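## Task

Slide the orange bin, and no other bin, over to the side of the bench closest to the arms. Set the hook lying flat on the bench next to that bin, with its handle sticking out past that same edge. Every other object has to finish resting on the same thing it rests on at the start. Anything that stays in position only because a robot is holding it is not counted. At the end, release everything and pull the arms away.

## Robot and tools

Setup. Three identical i2rt Big YAM arms, named arm1, arm2 and arm3, work around a bench. Each has six revolute joints, a two-finger gripper and a wrist camera. With joints 1 and 6 at zero and the hand level and pointing ahead, the wrist camera rides on top of the hand looking toward the fingertips. Reach is roughly 1.0 m out from the joint1 axis. Two fixed room cameras, room_a and room_b, watch the scene. Loose objects may occasionally get nudged by an outside push.

Frames. Poses share a single scene frame with its origin on the floor and +z up. The hand point is halfway between the fingertips; its z axis runs along the fingers and the fingers close along its y axis. Hand poses are computed from each robot's actual foot pose, which is never printed.

execute_actions. Argument actions is a list holding exactly one action, or empty (an empty list only reports state and images). The action is an object keyed by robot name; each robot entry has a single key, joints, an object of absolute joint targets (not offsets) by name. Allowed names and ranges: joint1_rad -2.879 to 2.879 rad (rotation about the foot, positive counter-clockwise seen from above, 0 means the arm extends the way its foot faces); joint2_rad 0 to 3.141 rad (shoulder; 0 has the upper arm lying back about horizontal, increasing raises it and then carries it forward); joint3_rad 0 to 3.019 rad (elbow; 0 is fully folded, increasing opens it); joint4_rad -1.692 to 1.57 rad (hand pitch, positive tips fingers up); joint5_rad -1.57 to 1.57 rad (sideways hand swing, positive toward the arm's right); joint6_rad -2.094 to 2.094 rad (hand roll, positive clockwise viewed from behind the hand); gripper_m 0 to 0.093 m (fingertip gap). Arrival tolerances are ±0.045, ±0.14, ±0.09, ±0.055, ±0.03, ±0.035 rad and ±0.003 m respectively. All named motions begin at once and may finish at different moments; joints run at different speeds, so the hand can sweep along a wide curve. A joint or robot you omit may keep driving toward its earlier target. An unknown key or an out-of-range number rejects the whole call and nothing moves. Optional cameras lists which images to return: arm1_cam_wrist, arm2_cam_wrist, arm3_cam_wrist, room_a, room_b or all; omitted, null or ["all"] gives every camera, [] gives none. The pictures line gives the image order. Example: {"arm1": {"joints": {"gripper_m": 0.05}}, "arm2": {"joints": {"joint1_rad": 0.3}}}.

wait takes seconds (0 to 10) and commands nothing; it returns the same state and images as an empty action. zoom_image takes camera and region [x0, y0, x1, y1] in pixels of that camera's most recent full image, origin top-left, at most 504 by 504. read_manual returns only licence texts. finished_scene takes scene (1 or 2) and closes that scene irreversibly, reporting success; the goal must already hold and keep holding.

Results. joint_positions gives current joint values; joint torques list the six arm drives' total outputs, offset, scaled and noisy per unit, nonzero even in free air, so treat them as rough hints. joint_status says how each commanded motion ended: off_target (stopped short and may still push), contact_stop or time_out (target dropped, holds where it stopped, though a timed-out joint may keep a nearby target and keep pushing, listed under on_its_own), not_followed (a self/inter-arm clearance check withheld the arm targets; the gripper target still runs, and the withheld targets may be retried on later actions). The line "joint command not followed", often with a cause, signals this. on_its_own lists what the call did not command; its "held at" is the target, not the position. limit_stop_at_motor_heat means an overheat fault stopped that key; resend the target. MOTOR HOT warns from 85 °C; at 100 °C an OVER-TEMPERATURE FAULT drops that whole arm. If a call reports a stop, later motion, wait and finished_scene calls in the same reply are skipped.

Cautions. The arms do not halt on contact and can shove hard; sustained pushing overheats motors, so to relax a pushing joint command its reported position. A loaded joint sags. Tiny target changes may not move a joint. Arms can still collide despite the clearance check, which ignores fingers, gripper housings and wrist cameras; a hard squeeze between robots ends the run. Object contacts with arms are fine. Never knock anything off the work area or onto the floor, and avoid drops, slips, slams and heavy impacts. The simulation keeps running while you plan, with the robots holding their last command. Grip force is about 50 to 62 N per finger pad, lower on some grippers. Finish with grippers open and arms withdrawn so nothing depends on a robot.

Each tool is called after "Request:" by a JSON object that holds its "method" and its "body".

## Session

Request:
{"method": "execute_actions", "body": {"actions": []}}

Scene clock: 0.00 s.
Joint torques (N m, as the arm reports them, + toward a larger angle): no reading
Motor temperatures (°C, as the motors report them): arm1=[30 28 29 32 29 31] | arm2=[29 31 31 31 29 29] | arm3=[31 29 30 32 28 29]
arm1.joint_positions: joint1_rad=-0.174 joint2_rad=+0.560 joint3_rad=+1.612 joint4_rad=-1.499 joint5_rad=-0.052 joint6_rad=+0.747 gripper_m=+0.095
arm1.joint_status: not commanded
arm1.hand: x=-0.8844 y=+0.1443 z=+1.3912 quat_wxyz=(-0.257, +0.249, -0.809, -0.467) (m; scene frame)
arm2.joint_positions: joint1_rad=+0.289 joint2_rad=+0.307 joint3_rad=+1.671 joint4_rad=-1.548 joint5_rad=+0.013 joint6_rad=-0.307 gripper_m=+0.094
arm2.joint_status: not commanded
arm2.hand: x=+0.0117 y=+0.0090 z=+1.4235 quat_wxyz=(-0.413, +0.707, -0.296, -0.492) (m; scene frame)
arm3.joint_positions: joint1_rad=-0.363 joint2_rad=+0.573 joint3_rad=+1.713 joint4_rad=-1.392 joint5_rad=+0.172 joint6_rad=+0.254 gripper_m=+0.094
arm3.joint_status: not commanded
arm3.hand: x=+0.9825 y=+0.1145 z=+1.4343 quat_wxyz=(-0.501, +0.317, -0.724, -0.353) (m; scene frame)
pictures: arm1_cam_wrist, arm2_cam_wrist, arm3_cam_wrist, room_a, room_b
Images, in order (width x height): arm1_cam_wrist 504x504, arm2_cam_wrist 504x504, arm3_cam_wrist 504x504, room_a 504x504, room_b 504x504.

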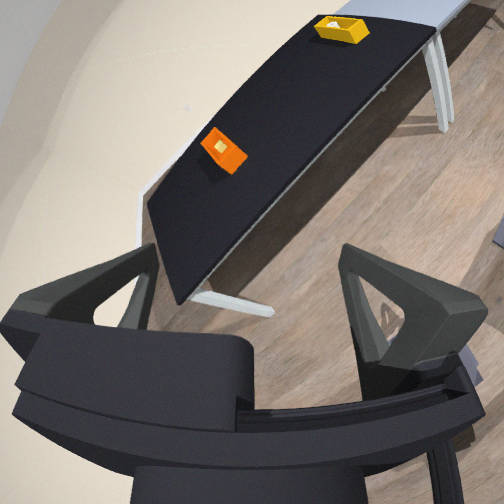

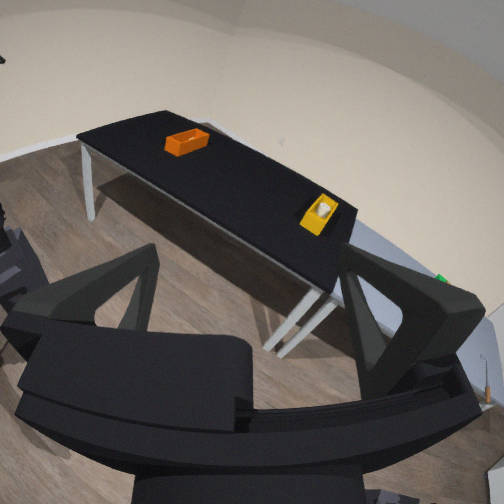

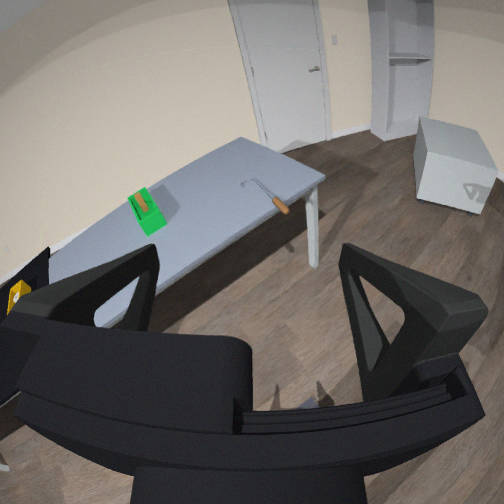

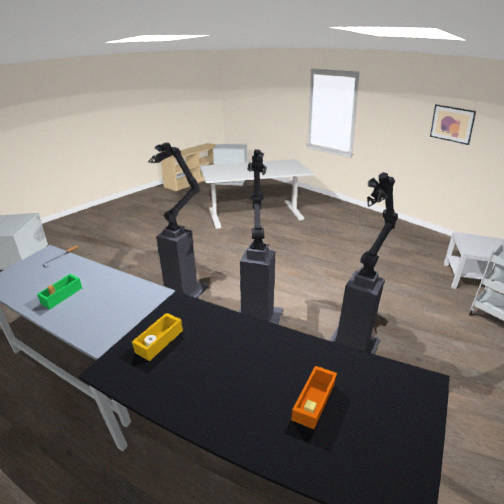

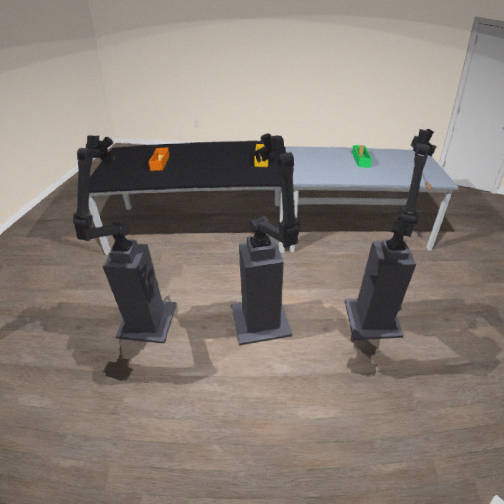

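Request:
{"method": "zoom_image", "body": {"camera": "arm3_cam_wrist", "region": [200, 130, 350, 260]}}

Request:
{"method": "zoom_image", "body": {"camera": "room_b", "region": [60, 110, 480, 270]}}

Request:
{"method": "zoom_image", "body": {"camera": "room_a", "region": [0, 220, 200, 370]}}

Region (200, 130, 350, 260) of arm3_cam_wrist's 504x504 image, scaled by 3.360, with more detail than that image has; it fills the top 437 rows of this view, and the rest is white.

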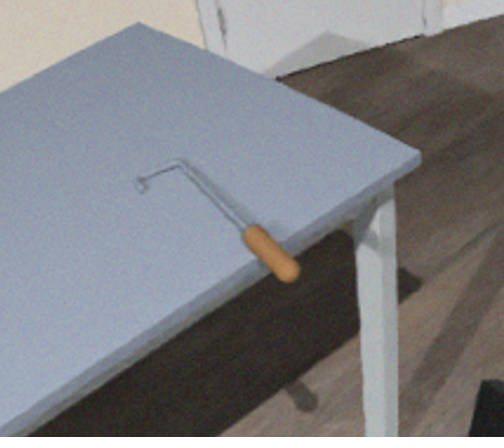

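Region (60, 110, 480, 270) of room_b's 504x504 image, scaled by 1.200, with more detail than that image has; it fills the top 192 rows of this view, and the rest is white.

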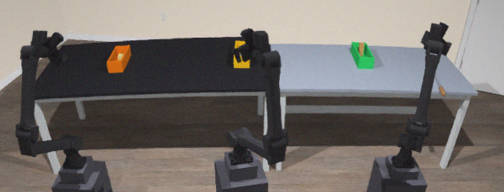

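Region (0, 220, 200, 370) of room_a's 504x504 image, scaled by 2.520, with more detail than that image has; it fills the top 378 rows of this view, and the rest is white.

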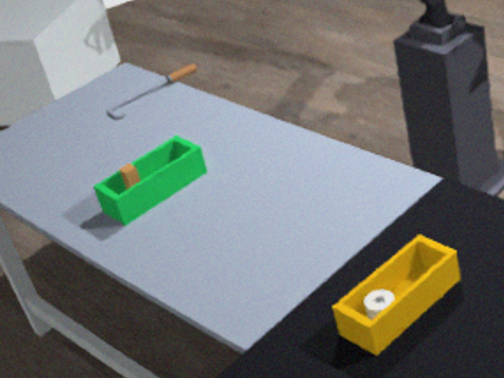

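Request:
{"method": "execute_actions", "body": {"actions": [{"arm3":{"joints":{"joint1_rad":-0.5,"joint2_rad":1.895,"joint3_rad":1.658,"joint4_rad":-0.563,"joint5_rad":0,"joint6_rad":0}},"arm1":{"joints":{"joint1_rad":-0.1,"joint2_rad":1.895,"joint3_rad":1.658,"joint4_rad":-0.563,"joint5_rad":0,"joint6_rad":0}},"arm2":{"joints":{"joint1_rad":-0.2,"joint2_rad":1.895,"joint3_rad":1.658,"joint4_rad":-0.563,"joint5_rad":0,"joint6_rad":0}}}]}}

Scene clock: 32.17 s.
Joint torques (N m, as the arm reports them, + toward a larger angle): arm1=[  0.51 -25.77  13.19   2.12   0.18  -0.22] | arm2=[ -0.73 -25.05  10.53   2.31   0.13   0.04] | arm3=[  0.74 -23.88   9.82   2.38  -0.08  -0.1 ]
Motor temperatures (°C, as the motors report them): arm1=[30 28 31 32 29 31] | arm2=[29 32 31 31 29 29] | arm3=[31 29 31 32 28 30]
arm1.joint_positions: joint1_rad=-0.108 joint2_rad=+1.905 joint3_rad=+1.636 joint4_rad=-0.578 joint5_rad=-0.002 joint6_rad=+0.009 gripper_m=+0.095
arm1.joint_status: all done
arm1.hand: x=-0.7698 y=+0.7256 z=+0.9554 quat_wxyz=(-0.272, +0.592, -0.725, -0.225) (m; scene frame)
arm2.joint_positions: joint1_rad=-0.198 joint2_rad=+1.918 joint3_rad=+1.628 joint4_rad=-0.580 joint5_rad=-0.001 joint6_rad=-0.009 gripper_m=+0.094
arm2.joint_status: all done
arm2.hand: x=+0.0058 y=+0.7473 z=+0.9543 quat_wxyz=(-0.242, +0.666, -0.662, -0.246) (m; scene frame)
arm3.joint_positions: joint1_rad=-0.490 joint2_rad=+1.921 joint3_rad=+1.644 joint4_rad=-0.581 joint5_rad=+0.003 joint6_rad=+0.009 gripper_m=+0.094
arm3.joint_status: all done
arm3.hand: x=+1.2606 y=+0.6493 z=+0.9237 quat_wxyz=(-0.299, +0.479, -0.807, -0.175) (m; scene frame)
pictures: arm1_cam_wrist, arm2_cam_wrist, arm3_cam_wrist, room_a, room_b
Images, in order (width x height): arm1_cam_wrist 504x504, arm2_cam_wrist 504x504, arm3_cam_wrist 504x504, room_a 504x504, room_b 504x504.

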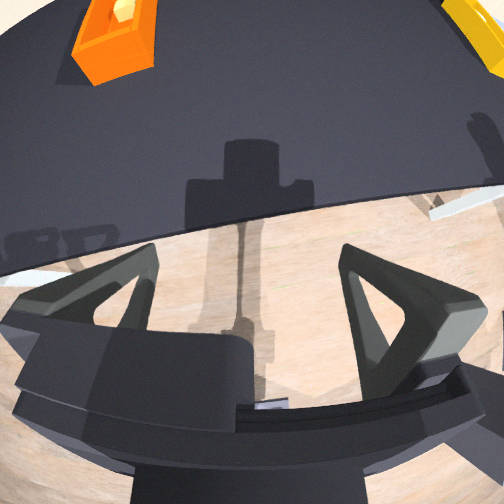

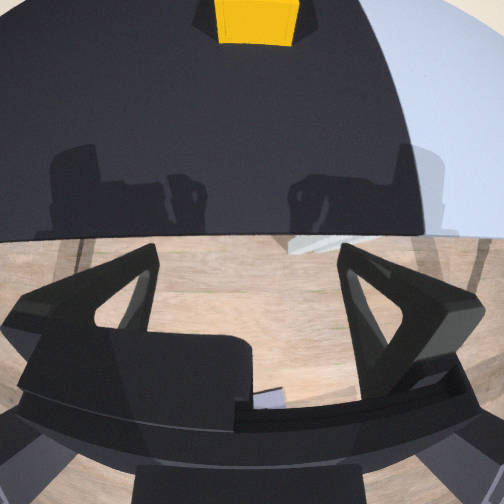

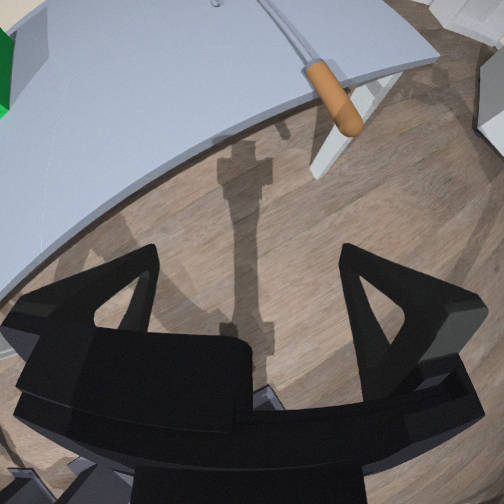

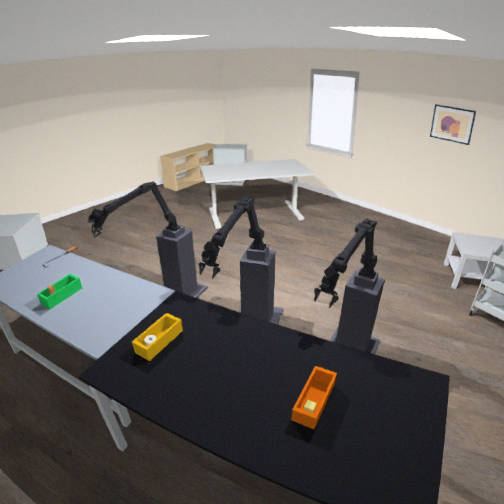

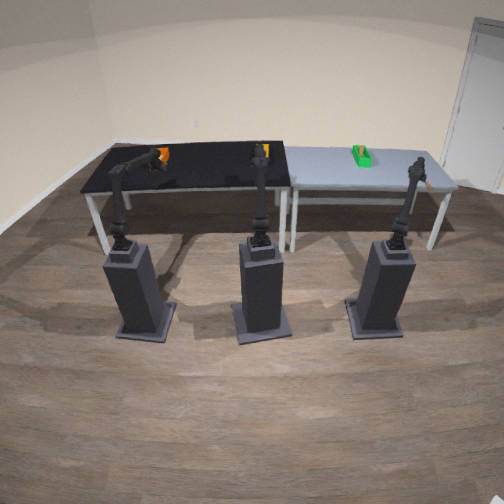

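Request:
{"method": "execute_actions", "body": {"actions": [{"arm3":{"joints":{"joint1_rad":-0.879,"joint2_rad":2.37,"joint3_rad":1.72,"joint4_rad":0.67,"joint5_rad":-0.8825,"joint6_rad":0}},"arm1":{"joints":{"joint1_rad":0.087,"joint4_rad":-0.3}},"arm2":{"joints":{"joint2_rad":1.3,"joint3_rad":1.2,"joint4_rad":-0.4}}}], "cameras": ["arm1_cam_wrist","arm3_cam_wrist","room_a"]}}

Scene clock: 56.00 s.
Joint torques (N m, as the arm reports them, + toward a larger angle): arm1=[ -0.84 -25.33  13.61   2.36   0.15  -0.19] | arm2=[ -0.77 -13.19   9.65   2.45   0.13   0.04] | arm3=[  0.84 -25.92   9.03   2.6   -0.08  -0.07]
Motor temperatures (°C, as the motors report them): arm1=[30 30 35 32 29 31] | arm2=[29 34 34 31 29 29] | arm3=[31 31 34 32 28 30]
arm1.joint_positions: joint1_rad=+0.086 joint2_rad=+1.905 joint3_rad=+1.636 joint4_rad=-0.317 joint5_rad=-0.001 joint6_rad=+0.007 gripper_m=+0.095
arm1.joint_status: all done
arm1.hand: x=-0.9122 y=+0.7818 z=+1.0032 quat_wxyz=(-0.333, +0.621, -0.625, -0.334) (m; scene frame)
arm2.joint_positions: joint1_rad=-0.198 joint2_rad=+1.298 joint3_rad=+1.190 joint4_rad=-0.414 joint5_rad=-0.001 joint6_rad=-0.009 gripper_m=+0.094
arm2.joint_status: all done
arm2.hand: x=+0.0076 y=+0.5858 z=+1.1368 quat_wxyz=(-0.354, +0.613, -0.610, -0.357) (m; scene frame)
arm3.joint_positions: joint1_rad=-0.871 joint2_rad=+2.375 joint3_rad=+1.699 joint4_rad=+0.651 joint5_rad=-0.881 joint6_rad=+0.006 gripper_m=+0.094
arm3.joint_status: all done
arm3.hand: x=+1.4548 y=+0.6238 z=+0.8539 quat_wxyz=(-0.487, +0.503, -0.509, -0.501) (m; scene frame)
pictures: arm1_cam_wrist, arm3_cam_wrist, room_a
Images, in order (width x height): arm1_cam_wrist 504x504, arm3_cam_wrist 504x504, room_a 504x504.

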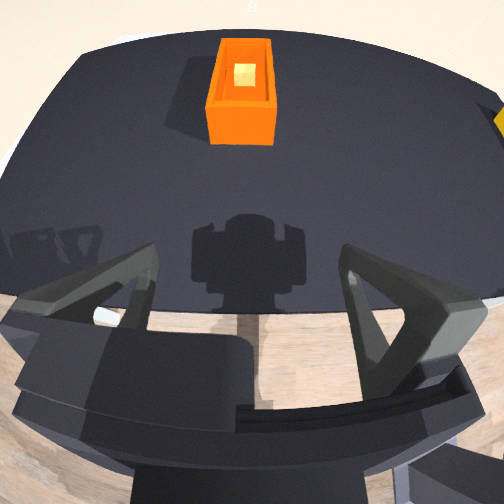

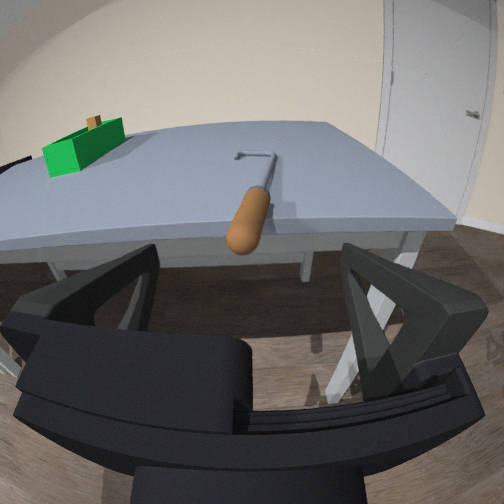

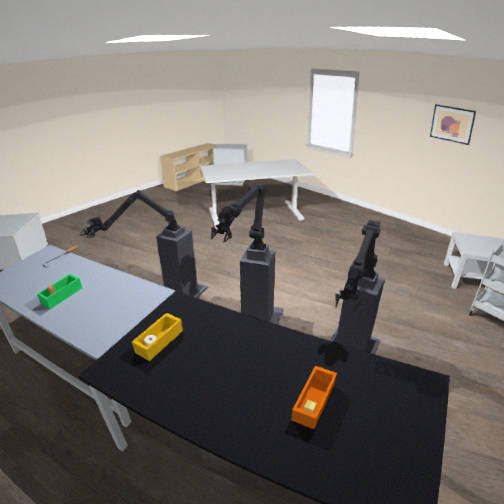

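Request:
{"method": "execute_actions", "body": {"actions": [{"arm3":{"joints":{"joint1_rad":-0.768,"joint2_rad":2.50,"joint3_rad":1.79,"joint4_rad":0.755,"joint5_rad":-0.627}},"arm1":{"joints":{"joint2_rad":1.3,"joint3_rad":1.2,"joint4_rad":-0.4}}}], "cameras": ["arm3_cam_wrist","room_b"]}}

Scene clock: 77.47 s.
Joint torques (N m, as the arm reports them, + toward a larger angle): arm1=[ -0.14 -13.49  12.2    1.94   0.14  -0.24] | arm2=[ -0.84 -13.39   9.77   2.49   0.13   0.04] | arm3=[  0.82 -28.37  10.23   2.71   0.04  -0.06]
Motor temperatures (°C, as the motors report them): arm1=[30 31 36 32 29 31] | arm2=[29 33 35 31 29 29] | arm3=[31 32 34 32 28 30]
arm1.joint_positions: joint1_rad=+0.086 joint2_rad=+1.291 joint3_rad=+1.197 joint4_rad=-0.399 joint5_rad=-0.001 joint6_rad=+0.007 gripper_m=+0.095
arm1.joint_status: all done
arm1.hand: x=-0.9127 y=+0.5783 z=+1.1367 quat_wxyz=(-0.362, +0.605, -0.609, -0.363) (m; scene frame)
arm2.joint_positions: joint1_rad=-0.198 joint2_rad=+1.298 joint3_rad=+1.190 joint4_rad=-0.414 joint5_rad=-0.001 joint6_rad=-0.009 gripper_m=+0.094
arm2.joint_status: not commanded
arm2.hand: x=+0.0076 y=+0.5858 z=+1.1368 quat_wxyz=(-0.354, +0.613, -0.610, -0.357) (m; scene frame)
arm3.joint_positions: joint1_rad=-0.759 joint2_rad=+2.525 joint3_rad=+1.750 joint4_rad=+0.736 joint5_rad=-0.629 joint6_rad=+0.006 gripper_m=+0.094
arm3.joint_status: all done
arm3.hand: x=+1.4261 y=+0.6824 z=+0.7705 quat_wxyz=(-0.516, +0.469, -0.548, -0.463) (m; scene frame)
pictures: arm3_cam_wrist, room_b
Images, in order (width x height): arm3_cam_wrist 504x504, room_b 504x504.

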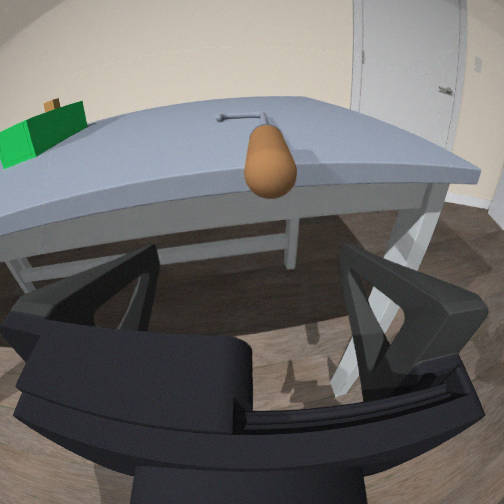

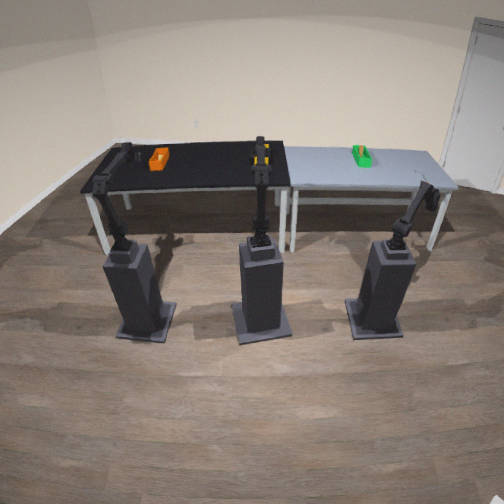

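Request:
{"method": "execute_actions", "body": {"actions": [{"arm3":{"joints":{"joint1_rad":-0.745,"joint2_rad":2.55,"joint3_rad":1.955,"joint4_rad":0.67,"joint5_rad":-0.59}}}], "cameras": ["arm3_cam_wrist"]}}

Scene clock: 87.77 s.
Joint torques (N m, as the arm reports them, + toward a larger angle): arm1=[ -0.15 -12.92  12.05   1.74   0.13  -0.19] | arm2=[ -0.76 -13.22   9.79   2.48   0.13   0.04] | arm3=[  2.33 -28.06  11.56   1.69   0.04  -0.06]
Motor temperatures (°C, as the motors report them): arm1=[30 30 36 32 29 31] | arm2=[29 33 35 31 29 29] | arm3=[31 32 35 32 28 30]
arm1.joint_positions: joint1_rad=+0.086 joint2_rad=+1.291 joint3_rad=+1.197 joint4_rad=-0.399 joint5_rad=-0.001 joint6_rad=+0.007 gripper_m=+0.095
arm1.joint_status: not commanded
arm1.hand: x=-0.9127 y=+0.5783 z=+1.1367 quat_wxyz=(-0.362, +0.605, -0.609, -0.363) (m; scene frame)
arm2.joint_positions: joint1_rad=-0.198 joint2_rad=+1.298 joint3_rad=+1.190 joint4_rad=-0.414 joint5_rad=-0.001 joint6_rad=-0.009 gripper_m=+0.094
arm2.joint_status: not commanded
arm2.hand: x=+0.0076 y=+0.5858 z=+1.1368 quat_wxyz=(-0.354, +0.613, -0.610, -0.357) (m; scene frame)
arm3.joint_positions: joint1_rad=-0.758 joint2_rad=+2.558 joint3_rad=+1.908 joint4_rad=+0.677 joint5_rad=-0.592 joint6_rad=+0.006 gripper_m=+0.094
arm3.joint_status: all done
arm3.hand: x=+1.4573 y=+0.7085 z=+0.8093 quat_wxyz=(-0.548, +0.457, -0.533, -0.456) (m; scene frame)
pictures: arm3_cam_wrist
Images, in order (width x height): arm3_cam_wrist 504x504.

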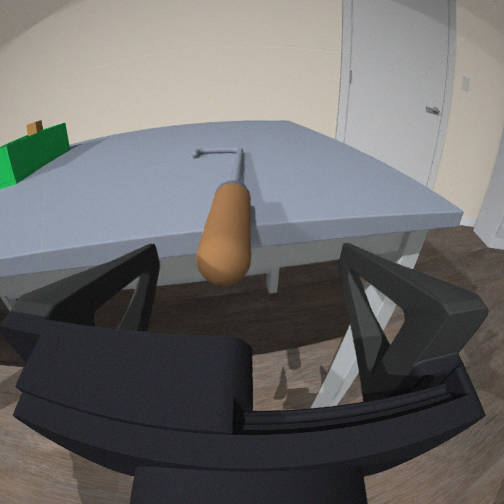

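Request:
{"method": "execute_actions", "body": {"actions": [{"arm3":{"joints":{"joint1_rad":-0.705,"joint2_rad":2.655,"joint3_rad":2.18,"joint4_rad":0.535,"joint5_rad":-0.56}}}], "cameras": ["arm3_cam_wrist"]}}

Scene clock: 94.47 s.
Joint torques (N m, as the arm reports them, + toward a larger angle): arm1=[ -0.35 -13.68  12.11   1.78   0.14  -0.19] | arm2=[ -0.75 -13.16   9.79   2.53   0.13   0.03] | arm3=[  1.46 -29.93  12.88   1.55   0.03  -0.07]
Motor temperatures (°C, as the motors report them): arm1=[30 30 36 32 29 31] | arm2=[29 33 35 31 29 29] | arm3=[31 33 35 32 28 30]
arm1.joint_positions: joint1_rad=+0.086 joint2_rad=+1.291 joint3_rad=+1.197 joint4_rad=-0.399 joint5_rad=-0.001 joint6_rad=+0.007 gripper_m=+0.095
arm1.joint_status: not commanded
arm1.hand: x=-0.9127 y=+0.5783 z=+1.1367 quat_wxyz=(-0.362, +0.605, -0.609, -0.363) (m; scene frame)
arm2.joint_positions: joint1_rad=-0.198 joint2_rad=+1.298 joint3_rad=+1.190 joint4_rad=-0.414 joint5_rad=-0.001 joint6_rad=-0.009 gripper_m=+0.094
arm2.joint_status: not commanded
arm2.hand: x=+0.0076 y=+0.5858 z=+1.1368 quat_wxyz=(-0.354, +0.613, -0.610, -0.357) (m; scene frame)
arm3.joint_positions: joint1_rad=-0.703 joint2_rad=+2.671 joint3_rad=+2.124 joint4_rad=+0.541 joint5_rad=-0.562 joint6_rad=+0.006 gripper_m=+0.094
arm3.joint_status: all done
arm3.hand: x=+1.4458 y=+0.7653 z=+0.7932 quat_wxyz=(-0.530, +0.465, -0.539, -0.461) (m; scene frame)
pictures: arm3_cam_wrist
Images, in order (width x height): arm3_cam_wrist 504x504.

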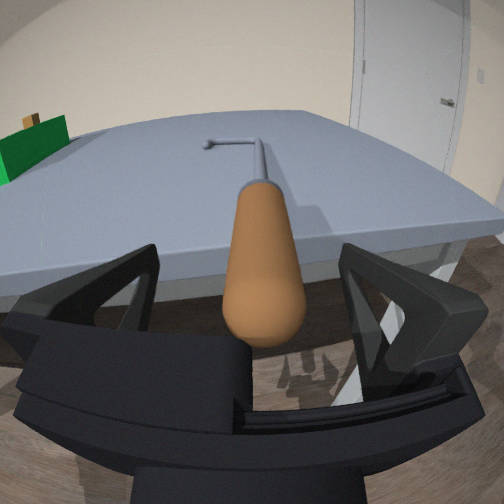

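Request:
{"method": "execute_actions", "body": {"actions": [{"arm3":{"joints":{"gripper_m":0.0}}}], "cameras": []}}

Request:
{"method": "execute_actions", "body": {"actions": [{"arm3":{"joints":{"joint2_rad":2.23,"joint3_rad":1.93,"joint4_rad":0.38}}}], "cameras": ["arm3_cam_wrist"]}}

Scene clock: 105.63 s.
Joint torques (N m, as the arm reports them, + toward a larger angle): arm1=[  0.03 -13.39  12.12   1.79   0.16  -0.22] | arm2=[ -0.65 -13.38   9.76   2.49   0.13   0.04] | arm3=[  1.2  -30.18  12.78   1.67  -0.07  -0.08]
Motor temperatures (°C, as the motors report them): arm1=[30 30 36 32 29 31] | arm2=[29 33 36 31 29 29] | arm3=[31 33 37 32 28 30]
arm1.joint_positions: joint1_rad=+0.086 joint2_rad=+1.291 joint3_rad=+1.197 joint4_rad=-0.399 joint5_rad=-0.001 joint6_rad=+0.007 gripper_m=+0.095
arm1.joint_status: not commanded
arm1.hand: x=-0.9127 y=+0.5783 z=+1.1367 quat_wxyz=(-0.362, +0.605, -0.609, -0.363) (m; scene frame)
arm2.joint_positions: joint1_rad=-0.198 joint2_rad=+1.298 joint3_rad=+1.190 joint4_rad=-0.414 joint5_rad=-0.001 joint6_rad=-0.009 gripper_m=+0.094
arm2.joint_status: not commanded
arm2.hand: x=+0.0076 y=+0.5858 z=+1.1368 quat_wxyz=(-0.354, +0.613, -0.610, -0.357) (m; scene frame)
arm3.joint_positions: joint1_rad=-0.703 joint2_rad=+2.671 joint3_rad=+2.124 joint4_rad=+0.541 joint5_rad=-0.559 joint6_rad=+0.006 gripper_m=+0.030
arm3.joint_status: gripper_m off_target (ended at +0.030, target +0.000)
arm3.hand: x=+1.4463 y=+0.7652 z=+0.7932 quat_wxyz=(-0.531, +0.464, -0.539, -0.460) (m; scene frame)
pictures: none
No camera images: the call's "cameras" was empty. Leave "cameras" out to get every camera's image.

Scene clock: 107.03 s.
Joint torques (N m, as the arm reports them, + toward a larger angle): arm1=[ -0.44 -13.03  12.03   1.77   0.19  -0.27] | arm2=[ -0.76 -13.29   9.74   2.52   0.13   0.05] | arm3=[  1.5  -28.7   10.     2.49  -0.01  -0.08]
Motor temperatures (°C, as the motors report them): arm1=[30 29 36 32 29 31] | arm2=[29 33 36 31 29 29] | arm3=[31 33 36 32 28 30]
arm1.joint_positions: joint1_rad=+0.086 joint2_rad=+1.291 joint3_rad=+1.197 joint4_rad=-0.399 joint5_rad=-0.001 joint6_rad=+0.007 gripper_m=+0.095
arm1.joint_status: not commanded
arm1.hand: x=-0.9127 y=+0.5783 z=+1.1367 quat_wxyz=(-0.362, +0.605, -0.609, -0.363) (m; scene frame)
arm2.joint_positions: joint1_rad=-0.198 joint2_rad=+1.298 joint3_rad=+1.190 joint4_rad=-0.414 joint5_rad=-0.001 joint6_rad=-0.009 gripper_m=+0.094
arm2.joint_status: not commanded
arm2.hand: x=+0.0076 y=+0.5858 z=+1.1368 quat_wxyz=(-0.354, +0.613, -0.610, -0.357) (m; scene frame)
arm3.joint_positions: joint1_rad=-0.703 joint2_rad=+2.259 joint3_rad=+1.916 joint4_rad=+0.365 joint5_rad=-0.559 joint6_rad=+0.006 gripper_m=+0.030
arm3.joint_status: all done
arm3.hand: x=+1.4182 y=+0.7351 z=+1.0082 quat_wxyz=(-0.541, +0.463, -0.529, -0.462) (m; scene frame)
pictures: arm3_cam_wrist
Images, in order (width x height): arm3_cam_wrist 504x504.

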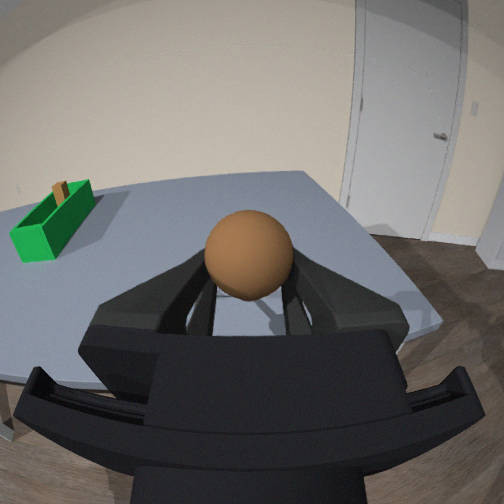

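Request:
{"method": "execute_actions", "body": {"actions": [], "cameras": ["room_a","room_b"]}}

Request:
{"method": "zoom_image", "body": {"camera": "room_a", "region": [0, 170, 200, 320]}}

Scene clock: 114.07 s.
Joint torques (N m, as the arm reports them, + toward a larger angle): arm1=[ -0.52 -13.06  12.2    1.8    0.19  -0.19] | arm2=[ -0.81 -13.27   9.81   2.51   0.13   0.04] | arm3=[  1.14 -28.8    9.91   2.57  -0.03  -0.06]
Motor temperatures (°C, as the motors report them): arm1=[30 29 36 32 29 31] | arm2=[29 33 36 31 29 29] | arm3=[31 34 36 32 28 30]
arm1.joint_positions: joint1_rad=+0.086 joint2_rad=+1.291 joint3_rad=+1.197 joint4_rad=-0.399 joint5_rad=-0.001 joint6_rad=+0.007 gripper_m=+0.095
arm1.joint_status: not commanded
arm1.hand: x=-0.9127 y=+0.5783 z=+1.1367 quat_wxyz=(-0.362, +0.605, -0.609, -0.363) (m; scene frame)
arm2.joint_positions: joint1_rad=-0.198 joint2_rad=+1.298 joint3_rad=+1.190 joint4_rad=-0.414 joint5_rad=-0.001 joint6_rad=-0.009 gripper_m=+0.094
arm2.joint_status: not commanded
arm2.hand: x=+0.0076 y=+0.5858 z=+1.1368 quat_wxyz=(-0.354, +0.613, -0.610, -0.357) (m; scene frame)
arm3.joint_positions: joint1_rad=-0.703 joint2_rad=+2.259 joint3_rad=+1.916 joint4_rad=+0.365 joint5_rad=-0.559 joint6_rad=+0.006 gripper_m=+0.030
arm3.joint_status: all done
arm3.hand: x=+1.4182 y=+0.7351 z=+1.0082 quat_wxyz=(-0.541, +0.463, -0.529, -0.462) (m; scene frame)
pictures: room_a, room_b
Images, in order (width x height): room_a 504x504, room_b 504x504.

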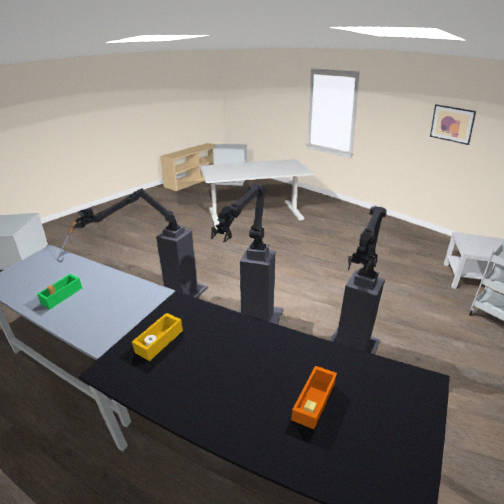

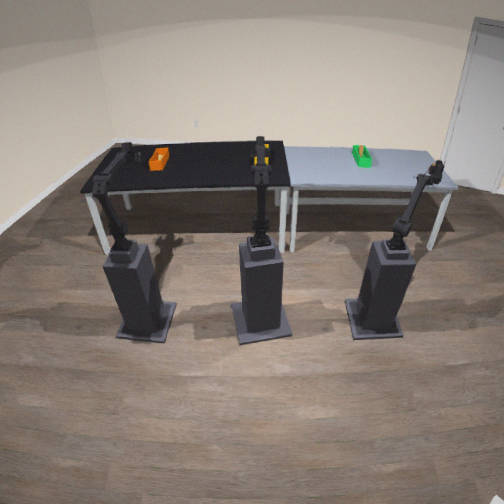

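Region (0, 170, 200, 320) of room_a's 504x504 image, scaled by 2.520, with more detail than that image has; it fills the top 378 rows of this view, and the rest is white.

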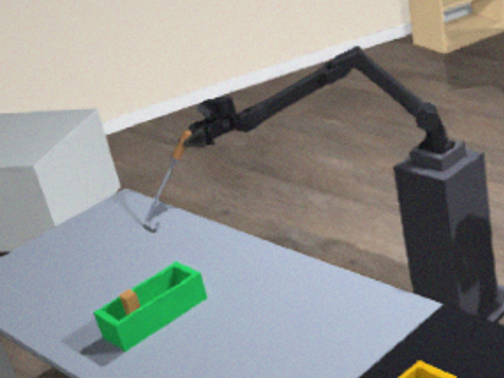

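Request:
{"method": "execute_actions", "body": {"actions": [{"arm3":{"joints":{"joint2_rad":2.55,"joint3_rad":1.955,"joint4_rad":0.67}}}], "cameras": ["arm3_cam_wrist"]}}

Request:
{"method": "execute_actions", "body": {"actions": [{"arm3":{"joints":{"joint6_rad":1.57}}}], "cameras": ["arm3_cam_wrist"]}}

Request:
{"method": "execute_actions", "body": {"actions": [{"arm3":{"joints":{"joint2_rad":2.23,"joint3_rad":1.93,"joint4_rad":0.38}}}], "cameras": ["arm3_cam_wrist","room_a"]}}

Scene clock: 132.60 s.
Joint torques (N m, as the arm reports them, + toward a larger angle): arm1=[  0.34 -13.61  12.09   1.82   0.2   -0.23] | arm2=[ -0.87 -13.26   9.75   2.51   0.13   0.04] | arm3=[  1.38 -31.33  10.31   2.33   0.    -0.06]
Motor temperatures (°C, as the motors report them): arm1=[30 29 36 32 29 31] | arm2=[29 33 36 31 29 29] | arm3=[31 34 36 32 28 30]
arm1.joint_positions: joint1_rad=+0.086 joint2_rad=+1.291 joint3_rad=+1.197 joint4_rad=-0.399 joint5_rad=-0.001 joint6_rad=+0.007 gripper_m=+0.095
arm1.joint_status: not commanded
arm1.hand: x=-0.9127 y=+0.5783 z=+1.1367 quat_wxyz=(-0.362, +0.605, -0.609, -0.363) (m; scene frame)
arm2.joint_positions: joint1_rad=-0.198 joint2_rad=+1.298 joint3_rad=+1.190 joint4_rad=-0.414 joint5_rad=-0.001 joint6_rad=-0.009 gripper_m=+0.094
arm2.joint_status: not commanded
arm2.hand: x=+0.0076 y=+0.5858 z=+1.1368 quat_wxyz=(-0.354, +0.613, -0.610, -0.357) (m; scene frame)
arm3.joint_positions: joint1_rad=-0.709 joint2_rad=+2.591 joint3_rad=+1.924 joint4_rad=+0.660 joint5_rad=-0.562 joint6_rad=+0.005 gripper_m=+0.030
arm3.joint_status: all done
arm3.hand: x=+1.4270 y=+0.7345 z=+0.7842 quat_wxyz=(-0.531, +0.463, -0.541, -0.459) (m; scene frame)
pictures: arm3_cam_wrist
Images, in order (width x height): arm3_cam_wrist 504x504.

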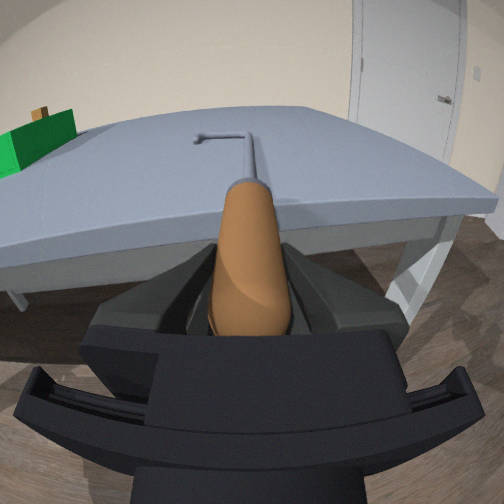

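Scene clock: 134.77 s.
Joint torques (N m, as the arm reports them, + toward a larger angle): arm1=[ -0.27 -12.72  12.01   1.79   0.16  -0.17] | arm2=[ -0.87 -13.16   9.73   2.43   0.14   0.03] | arm3=[  1.42 -31.41  10.12   2.42   0.01   0.  ]
Motor temperatures (°C, as the motors report them): arm1=[30 29 36 32 29 31] | arm2=[29 33 36 31 29 29] | arm3=[31 34 36 32 28 30]
arm1.joint_positions: joint1_rad=+0.086 joint2_rad=+1.291 joint3_rad=+1.197 joint4_rad=-0.399 joint5_rad=-0.001 joint6_rad=+0.007 gripper_m=+0.095
arm1.joint_status: not commanded
arm1.hand: x=-0.9127 y=+0.5783 z=+1.1367 quat_wxyz=(-0.362, +0.605, -0.609, -0.363) (m; scene frame)
arm2.joint_positions: joint1_rad=-0.198 joint2_rad=+1.298 joint3_rad=+1.190 joint4_rad=-0.414 joint5_rad=-0.001 joint6_rad=-0.009 gripper_m=+0.094
arm2.joint_status: not commanded
arm2.hand: x=+0.0076 y=+0.5858 z=+1.1368 quat_wxyz=(-0.354, +0.613, -0.610, -0.357) (m; scene frame)
arm3.joint_positions: joint1_rad=-0.709 joint2_rad=+2.591 joint3_rad=+1.924 joint4_rad=+0.660 joint5_rad=-0.562 joint6_rad=+1.560 gripper_m=+0.030
arm3.joint_status: all done
arm3.hand: x=+1.4270 y=+0.7345 z=+0.7842 quat_wxyz=(-0.057, -0.049, -0.710, -0.700) (m; scene frame)
pictures: arm3_cam_wrist
Images, in order (width x height): arm3_cam_wrist 504x504.

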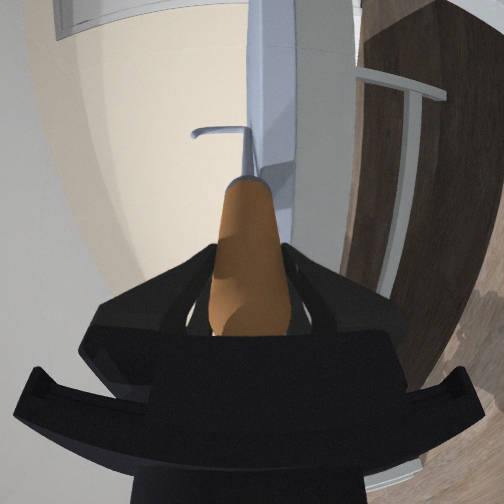

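Scene clock: 136.37 s.
Joint torques (N m, as the arm reports them, + toward a larger angle): arm1=[ -0.67 -12.85  12.21   1.93   0.17  -0.21] | arm2=[ -0.8  -13.21   9.79   2.47   0.13   0.04] | arm3=[  1.19 -31.06  10.88   2.95  -0.03  -0.06]
Motor temperatures (°C, as the motors report them): arm1=[30 29 36 32 29 31] | arm2=[29 33 36 32 29 29] | arm3=[31 34 36 32 28 30]
arm1.joint_positions: joint1_rad=+0.086 joint2_rad=+1.291 joint3_rad=+1.197 joint4_rad=-0.399 joint5_rad=-0.001 joint6_rad=+0.007 gripper_m=+0.095
arm1.joint_status: not commanded
arm1.hand: x=-0.9127 y=+0.5783 z=+1.1367 quat_wxyz=(-0.362, +0.605, -0.609, -0.363) (m; scene frame)
arm2.joint_positions: joint1_rad=-0.198 joint2_rad=+1.298 joint3_rad=+1.190 joint4_rad=-0.414 joint5_rad=-0.001 joint6_rad=-0.009 gripper_m=+0.094
arm2.joint_status: not commanded
arm2.hand: x=+0.0076 y=+0.5858 z=+1.1368 quat_wxyz=(-0.354, +0.613, -0.610, -0.357) (m; scene frame)
arm3.joint_positions: joint1_rad=-0.709 joint2_rad=+2.283 joint3_rad=+1.902 joint4_rad=+0.356 joint5_rad=-0.560 joint6_rad=+1.567 gripper_m=+0.030
arm3.joint_status: all done
arm3.hand: x=+1.4233 y=+0.7324 z=+0.9768 quat_wxyz=(-0.051, -0.055, -0.715, -0.695) (m; scene frame)
pictures: arm3_cam_wrist, room_a
Images, in order (width x height): arm3_cam_wrist 504x504, room_a 504x504.

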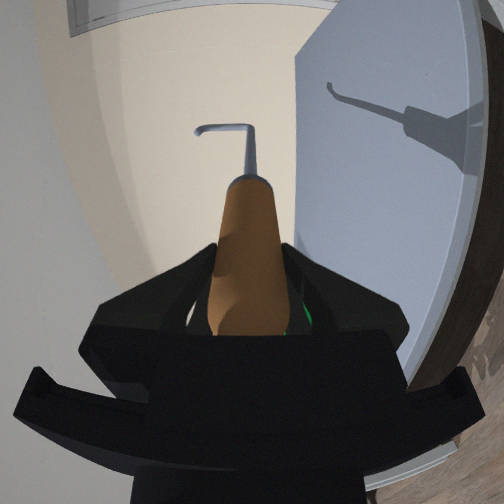

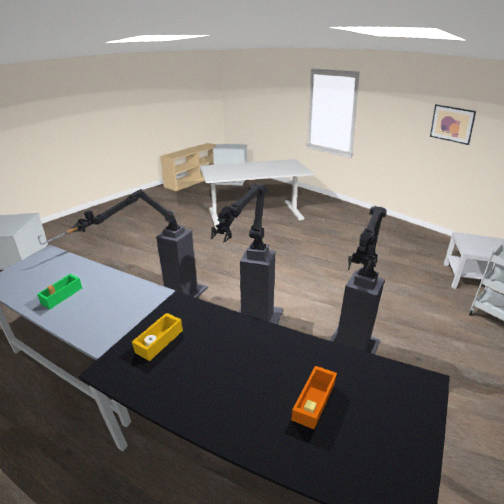

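Request:
{"method": "execute_actions", "body": {"actions": [{"arm3":{"joints":{"joint1_rad":0.65,"joint5_rad":0.646}}}], "cameras": ["arm3_cam_wrist","room_a"]}}

Scene clock: 142.43 s.
Joint torques (N m, as the arm reports them, + toward a larger angle): arm1=[ -0.38 -13.93  12.08   1.68   0.19  -0.19] | arm2=[ -0.88 -13.25   9.8    2.49   0.13   0.03] | arm3=[  2.31 -31.31  10.91   2.81   0.     0.06]
Motor temperatures (°C, as the motors report them): arm1=[30 29 36 32 29 31] | arm2=[29 33 36 32 29 29] | arm3=[31 35 36 32 28 30]
arm1.joint_positions: joint1_rad=+0.086 joint2_rad=+1.291 joint3_rad=+1.197 joint4_rad=-0.399 joint5_rad=-0.001 joint6_rad=+0.007 gripper_m=+0.095
arm1.joint_status: not commanded
arm1.hand: x=-0.9127 y=+0.5783 z=+1.1367 quat_wxyz=(-0.362, +0.605, -0.609, -0.363) (m; scene frame)
arm2.joint_positions: joint1_rad=-0.198 joint2_rad=+1.298 joint3_rad=+1.190 joint4_rad=-0.414 joint5_rad=-0.001 joint6_rad=-0.009 gripper_m=+0.094
arm2.joint_status: not commanded
arm2.hand: x=+0.0076 y=+0.5858 z=+1.1368 quat_wxyz=(-0.354, +0.613, -0.610, -0.357) (m; scene frame)
arm3.joint_positions: joint1_rad=+0.642 joint2_rad=+2.286 joint3_rad=+1.902 joint4_rad=+0.356 joint5_rad=+0.647 joint6_rad=+1.555 gripper_m=+0.030
arm3.joint_status: all done
arm3.hand: x=+0.4616 y=+0.7682 z=+0.9705 quat_wxyz=(-0.015, +0.011, -0.718, -0.696) (m; scene frame)
pictures: arm3_cam_wrist, room_a
Images, in order (width x height): arm3_cam_wrist 504x504, room_a 504x504.

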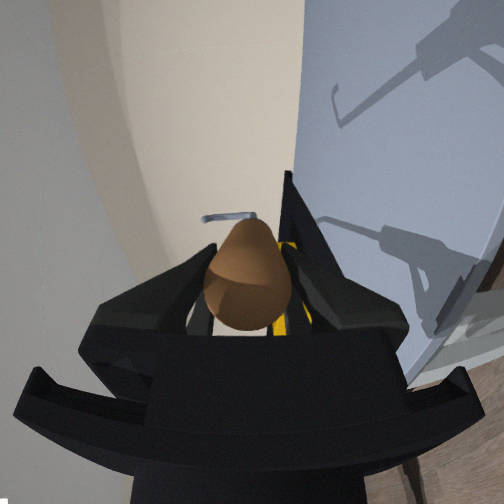

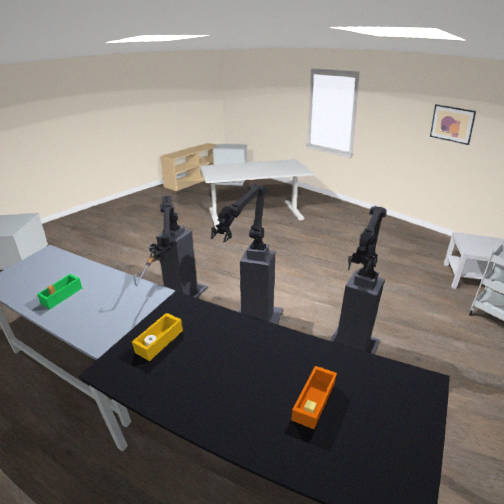

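Request:
{"method": "execute_actions", "body": {"actions": [{"arm3":{"joints":{"joint2_rad":2.31,"joint3_rad":1.87,"joint4_rad":0.52,"joint6_rad":0}}}], "cameras": ["arm3_cam_wrist"]}}

Request:
{"method": "execute_actions", "body": {"actions": [{"arm3":{"joints":{"joint2_rad":2.505,"joint3_rad":1.90,"joint4_rad":0.695}}}], "cameras": ["arm3_cam_wrist","room_a"]}}

Scene clock: 156.43 s.
Joint torques (N m, as the arm reports them, + toward a larger angle): arm1=[ -0.55 -13.06  12.01   1.85   0.14  -0.21] | arm2=[ -0.74 -13.37   9.75   2.5    0.13   0.03] | arm3=[  2.08 -31.15  10.32   2.76   0.1   -0.31]
Motor temperatures (°C, as the motors report them): arm1=[30 29 37 32 29 31] | arm2=[29 33 37 32 29 29] | arm3=[31 35 37 32 28 30]
arm1.joint_positions: joint1_rad=+0.086 joint2_rad=+1.291 joint3_rad=+1.197 joint4_rad=-0.399 joint5_rad=-0.001 joint6_rad=+0.007 gripper_m=+0.095
arm1.joint_status: not commanded
arm1.hand: x=-0.9127 y=+0.5783 z=+1.1367 quat_wxyz=(-0.362, +0.605, -0.609, -0.363) (m; scene frame)
arm2.joint_positions: joint1_rad=-0.198 joint2_rad=+1.298 joint3_rad=+1.190 joint4_rad=-0.414 joint5_rad=-0.001 joint6_rad=-0.009 gripper_m=+0.094
arm2.joint_status: not commanded
arm2.hand: x=+0.0076 y=+0.5858 z=+1.1368 quat_wxyz=(-0.354, +0.613, -0.610, -0.357) (m; scene frame)
arm3.joint_positions: joint1_rad=+0.642 joint2_rad=+2.359 joint3_rad=+1.844 joint4_rad=+0.499 joint5_rad=+0.642 joint6_rad=+0.029 gripper_m=+0.030
arm3.joint_status: all done
arm3.hand: x=+0.4641 y=+0.7637 z=+0.9056 quat_wxyz=(-0.492, +0.501, -0.510, -0.498) (m; scene frame)
pictures: arm3_cam_wrist
Images, in order (width x height): arm3_cam_wrist 504x504.

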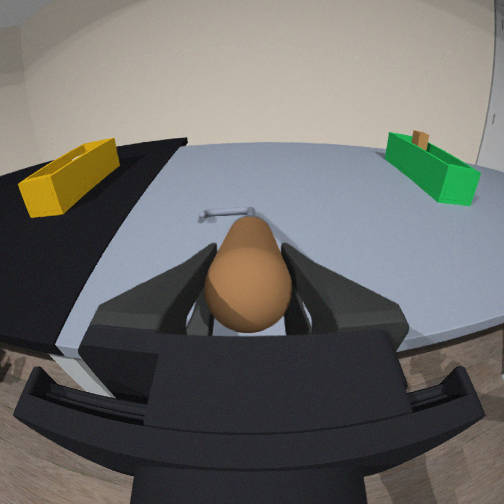

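Scene clock: 157.60 s.
Joint torques (N m, as the arm reports them, + toward a larger angle): arm1=[ -0.32 -12.81  11.97   1.92   0.19  -0.22] | arm2=[ -0.99 -13.32   9.75   2.49   0.14   0.04] | arm3=[  2.12 -29.7   11.64   2.47   0.07  -0.14]
Motor temperatures (°C, as the motors report them): arm1=[30 29 37 32 29 31] | arm2=[29 33 37 32 29 29] | arm3=[31 35 37 32 28 30]
arm1.joint_positions: joint1_rad=+0.086 joint2_rad=+1.291 joint3_rad=+1.197 joint4_rad=-0.399 joint5_rad=-0.001 joint6_rad=+0.007 gripper_m=+0.095
arm1.joint_status: not commanded
arm1.hand: x=-0.9127 y=+0.5783 z=+1.1367 quat_wxyz=(-0.362, +0.605, -0.609, -0.363) (m; scene frame)
arm2.joint_positions: joint1_rad=-0.198 joint2_rad=+1.298 joint3_rad=+1.190 joint4_rad=-0.414 joint5_rad=-0.001 joint6_rad=-0.009 gripper_m=+0.094
arm2.joint_status: not commanded
arm2.hand: x=+0.0076 y=+0.5858 z=+1.1368 quat_wxyz=(-0.354, +0.613, -0.610, -0.357) (m; scene frame)
arm3.joint_positions: joint1_rad=+0.643 joint2_rad=+2.536 joint3_rad=+1.850 joint4_rad=+0.685 joint5_rad=+0.644 joint6_rad=+0.013 gripper_m=+0.030
arm3.joint_status: all done
arm3.hand: x=+0.4665 y=+0.7600 z=+0.7951 quat_wxyz=(-0.496, +0.500, -0.505, -0.499) (m; scene frame)
pictures: arm3_cam_wrist, room_a
Images, in order (width x height): arm3_cam_wrist 504x504, room_a 504x504.

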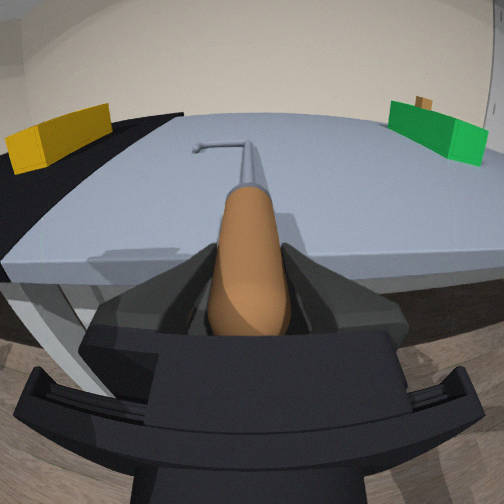

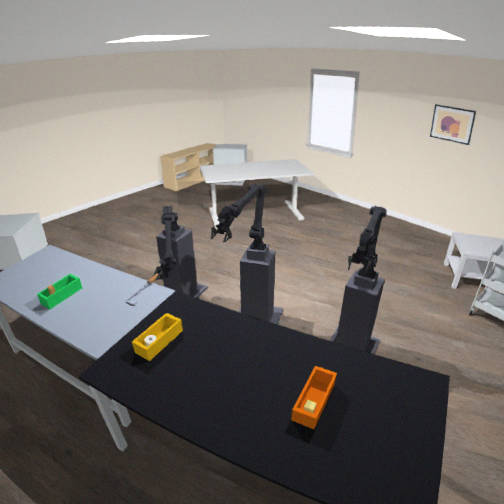

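Request:
{"method": "execute_actions", "body": {"actions": [{"arm3":{"joints":{"gripper_m":0.093}}}], "cameras": []}}

Request:
{"method": "execute_actions", "body": {"actions": [{"arm3":{"joints":{"joint2_rad":1.7,"joint3_rad":1.4,"joint4_rad":0.4}}}], "cameras": []}}

Request:
{"method": "execute_actions", "body": {"actions": [{"arm3":{"joints":{"joint1_rad":-0.6,"joint2_rad":0.8,"joint3_rad":1.0,"joint4_rad":-0.4,"joint5_rad":0}},"arm2":{"joints":{"joint1_rad":-0.5,"joint2_rad":1.9,"joint3_rad":1.2,"joint4_rad":0.7,"joint5_rad":-0.733}}}], "cameras": []}}

Request:
{"method": "execute_actions", "body": {"actions": [{"arm2":{"joints":{"joint1_rad":-0.935,"joint2_rad":2.45,"joint3_rad":1.655,"joint4_rad":0.875}}}], "cameras": ["arm2_cam_wrist","room_a"]}}

Scene clock: 169.27 s.
Joint torques (N m, as the arm reports them, + toward a larger angle): arm1=[ -0.11 -12.92  12.31   1.84   0.16  -0.19] | arm2=[ -0.9  -13.26   9.79   2.49   0.13   0.03] | arm3=[  2.18 -30.06  11.52   2.3    0.06  -0.09]
Motor temperatures (°C, as the motors report them): arm1=[30 29 37 32 29 31] | arm2=[29 33 37 32 29 29] | arm3=[31 35 37 32 28 30]
arm1.joint_positions: joint1_rad=+0.086 joint2_rad=+1.291 joint3_rad=+1.197 joint4_rad=-0.399 joint5_rad=-0.001 joint6_rad=+0.007 gripper_m=+0.095
arm1.joint_status: not commanded
arm1.hand: x=-0.9127 y=+0.5783 z=+1.1367 quat_wxyz=(-0.362, +0.605, -0.609, -0.363) (m; scene frame)
arm2.joint_positions: joint1_rad=-0.198 joint2_rad=+1.298 joint3_rad=+1.190 joint4_rad=-0.414 joint5_rad=-0.001 joint6_rad=-0.009 gripper_m=+0.094
arm2.joint_status: not commanded
arm2.hand: x=+0.0076 y=+0.5858 z=+1.1368 quat_wxyz=(-0.354, +0.613, -0.610, -0.357) (m; scene frame)
arm3.joint_positions: joint1_rad=+0.643 joint2_rad=+2.535 joint3_rad=+1.850 joint4_rad=+0.685 joint5_rad=+0.644 joint6_rad=+0.009 gripper_m=+0.093
arm3.joint_status: all done
arm3.hand: x=+0.4665 y=+0.7601 z=+0.7964 quat_wxyz=(-0.498, +0.500, -0.504, -0.498) (m; scene frame)
pictures: none
No camera images: the call's "cameras" was empty. Leave "cameras" out to get every camera's image.

Scene clock: 171.00 s.
Joint torques (N m, as the arm reports them, + toward a larger angle): arm1=[ -0.93 -12.57  12.14   1.91   0.17  -0.19] | arm2=[ -0.84 -13.29   9.78   2.47   0.14   0.03] | arm3=[  2.07 -19.2    8.65   1.62   0.    -0.08]
Motor temperatures (°C, as the motors report them): arm1=[30 29 37 32 29 31] | arm2=[29 33 37 32 29 29] | arm3=[31 35 37 32 28 30]
arm1.joint_positions: joint1_rad=+0.086 joint2_rad=+1.291 joint3_rad=+1.197 joint4_rad=-0.399 joint5_rad=-0.001 joint6_rad=+0.007 gripper_m=+0.095
arm1.joint_status: not commanded
arm1.hand: x=-0.9127 y=+0.5783 z=+1.1367 quat_wxyz=(-0.362, +0.605, -0.609, -0.363) (m; scene frame)
arm2.joint_positions: joint1_rad=-0.198 joint2_rad=+1.298 joint3_rad=+1.190 joint4_rad=-0.414 joint5_rad=-0.001 joint6_rad=-0.009 gripper_m=+0.094
arm2.joint_status: not commanded
arm2.hand: x=+0.0076 y=+0.5858 z=+1.1368 quat_wxyz=(-0.354, +0.613, -0.610, -0.357) (m; scene frame)
arm3.joint_positions: joint1_rad=+0.643 joint2_rad=+1.709 joint3_rad=+1.401 joint4_rad=+0.406 joint5_rad=+0.645 joint6_rad=+0.008 gripper_m=+0.093
arm3.joint_status: all done
arm3.hand: x=+0.5625 y=+0.6323 z=+1.1501 quat_wxyz=(-0.502, +0.465, -0.498, -0.532) (m; scene frame)
pictures: none
No camera images: the call's "cameras" was empty. Leave "cameras" out to get every camera's image.

Scene clock: 172.67 s.
Joint torques (N m, as the arm reports them, + toward a larger angle): arm1=[  0.03 -13.39  11.97   1.66   0.17  -0.2 ] | arm2=[ -0.71 -22.76   8.65   2.67   0.01   0.01] | arm3=[ 0.91 -3.16  8.62  1.63 -0.11 -0.08]
Motor temperatures (°C, as the motors report them): arm1=[30 29 37 32 29 31] | arm2=[29 33 37 32 29 29] | arm3=[31 35 37 32 28 30]
arm1.joint_positions: joint1_rad=+0.086 joint2_rad=+1.291 joint3_rad=+1.197 joint4_rad=-0.399 joint5_rad=-0.001 joint6_rad=+0.007 gripper_m=+0.095
arm1.joint_status: not commanded
arm1.hand: x=-0.9127 y=+0.5783 z=+1.1367 quat_wxyz=(-0.362, +0.605, -0.609, -0.363) (m; scene frame)
arm2.joint_positions: joint1_rad=-0.498 joint2_rad=+1.920 joint3_rad=+1.176 joint4_rad=+0.680 joint5_rad=-0.731 joint6_rad=-0.007 gripper_m=+0.094
arm2.joint_status: all done
arm2.hand: x=+0.1032 y=+0.7087 z=+0.9784 quat_wxyz=(-0.361, +0.599, -0.402, -0.591) (m; scene frame)
arm3.joint_positions: joint1_rad=-0.593 joint2_rad=+0.798 joint3_rad=+1.008 joint4_rad=-0.393 joint5_rad=+0.003 joint6_rad=+0.006 gripper_m=+0.093
arm3.joint_status: all done
arm3.hand: x=+1.1439 y=+0.3456 z=+1.2379 quat_wxyz=(-0.565, +0.361, -0.680, -0.297) (m; scene frame)
pictures: none
No camera images: the call's "cameras" was empty. Leave "cameras" out to get every camera's image.

Scene clock: 174.60 s.
Joint torques (N m, as the arm reports them, + toward a larger angle): arm1=[ -0.17 -12.68  12.1    1.72   0.16  -0.22] | arm2=[ -0.37 -29.02   9.39   2.53   0.07   0.02] | arm3=[ 1.07 -3.3   8.59  1.79 -0.09 -0.07]
Motor temperatures (°C, as the motors report them): arm1=[30 29 37 32 29 31] | arm2=[29 34 37 32 29 29] | arm3=[31 34 37 32 28 30]
arm1.joint_positions: joint1_rad=+0.086 joint2_rad=+1.291 joint3_rad=+1.197 joint4_rad=-0.399 joint5_rad=-0.001 joint6_rad=+0.007 gripper_m=+0.095
arm1.joint_status: not commanded
arm1.hand: x=-0.9127 y=+0.5783 z=+1.1367 quat_wxyz=(-0.362, +0.605, -0.609, -0.363) (m; scene frame)
arm2.joint_positions: joint1_rad=-0.934 joint2_rad=+2.478 joint3_rad=+1.609 joint4_rad=+0.858 joint5_rad=-0.733 joint6_rad=-0.007 gripper_m=+0.094
arm2.joint_status: all done
arm2.hand: x=+0.4637 y=+0.6863 z=+0.7997 quat_wxyz=(-0.498, +0.497, -0.504, -0.501) (m; scene frame)
arm3.joint_positions: joint1_rad=-0.593 joint2_rad=+0.798 joint3_rad=+1.008 joint4_rad=-0.393 joint5_rad=+0.003 joint6_rad=+0.006 gripper_m=+0.093
arm3.joint_status: not commanded
arm3.hand: x=+1.1439 y=+0.3456 z=+1.2379 quat_wxyz=(-0.565, +0.361, -0.680, -0.297) (m; scene frame)
pictures: arm2_cam_wrist, room_a
Images, in order (width x height): arm2_cam_wrist 504x504, room_a 504x504.

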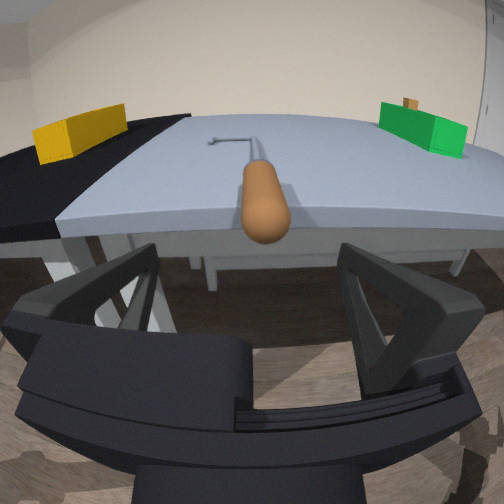

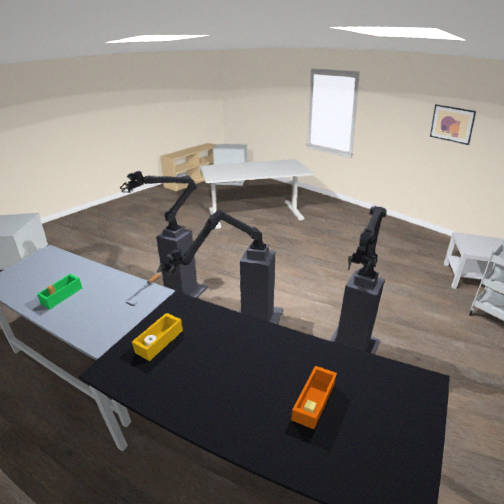

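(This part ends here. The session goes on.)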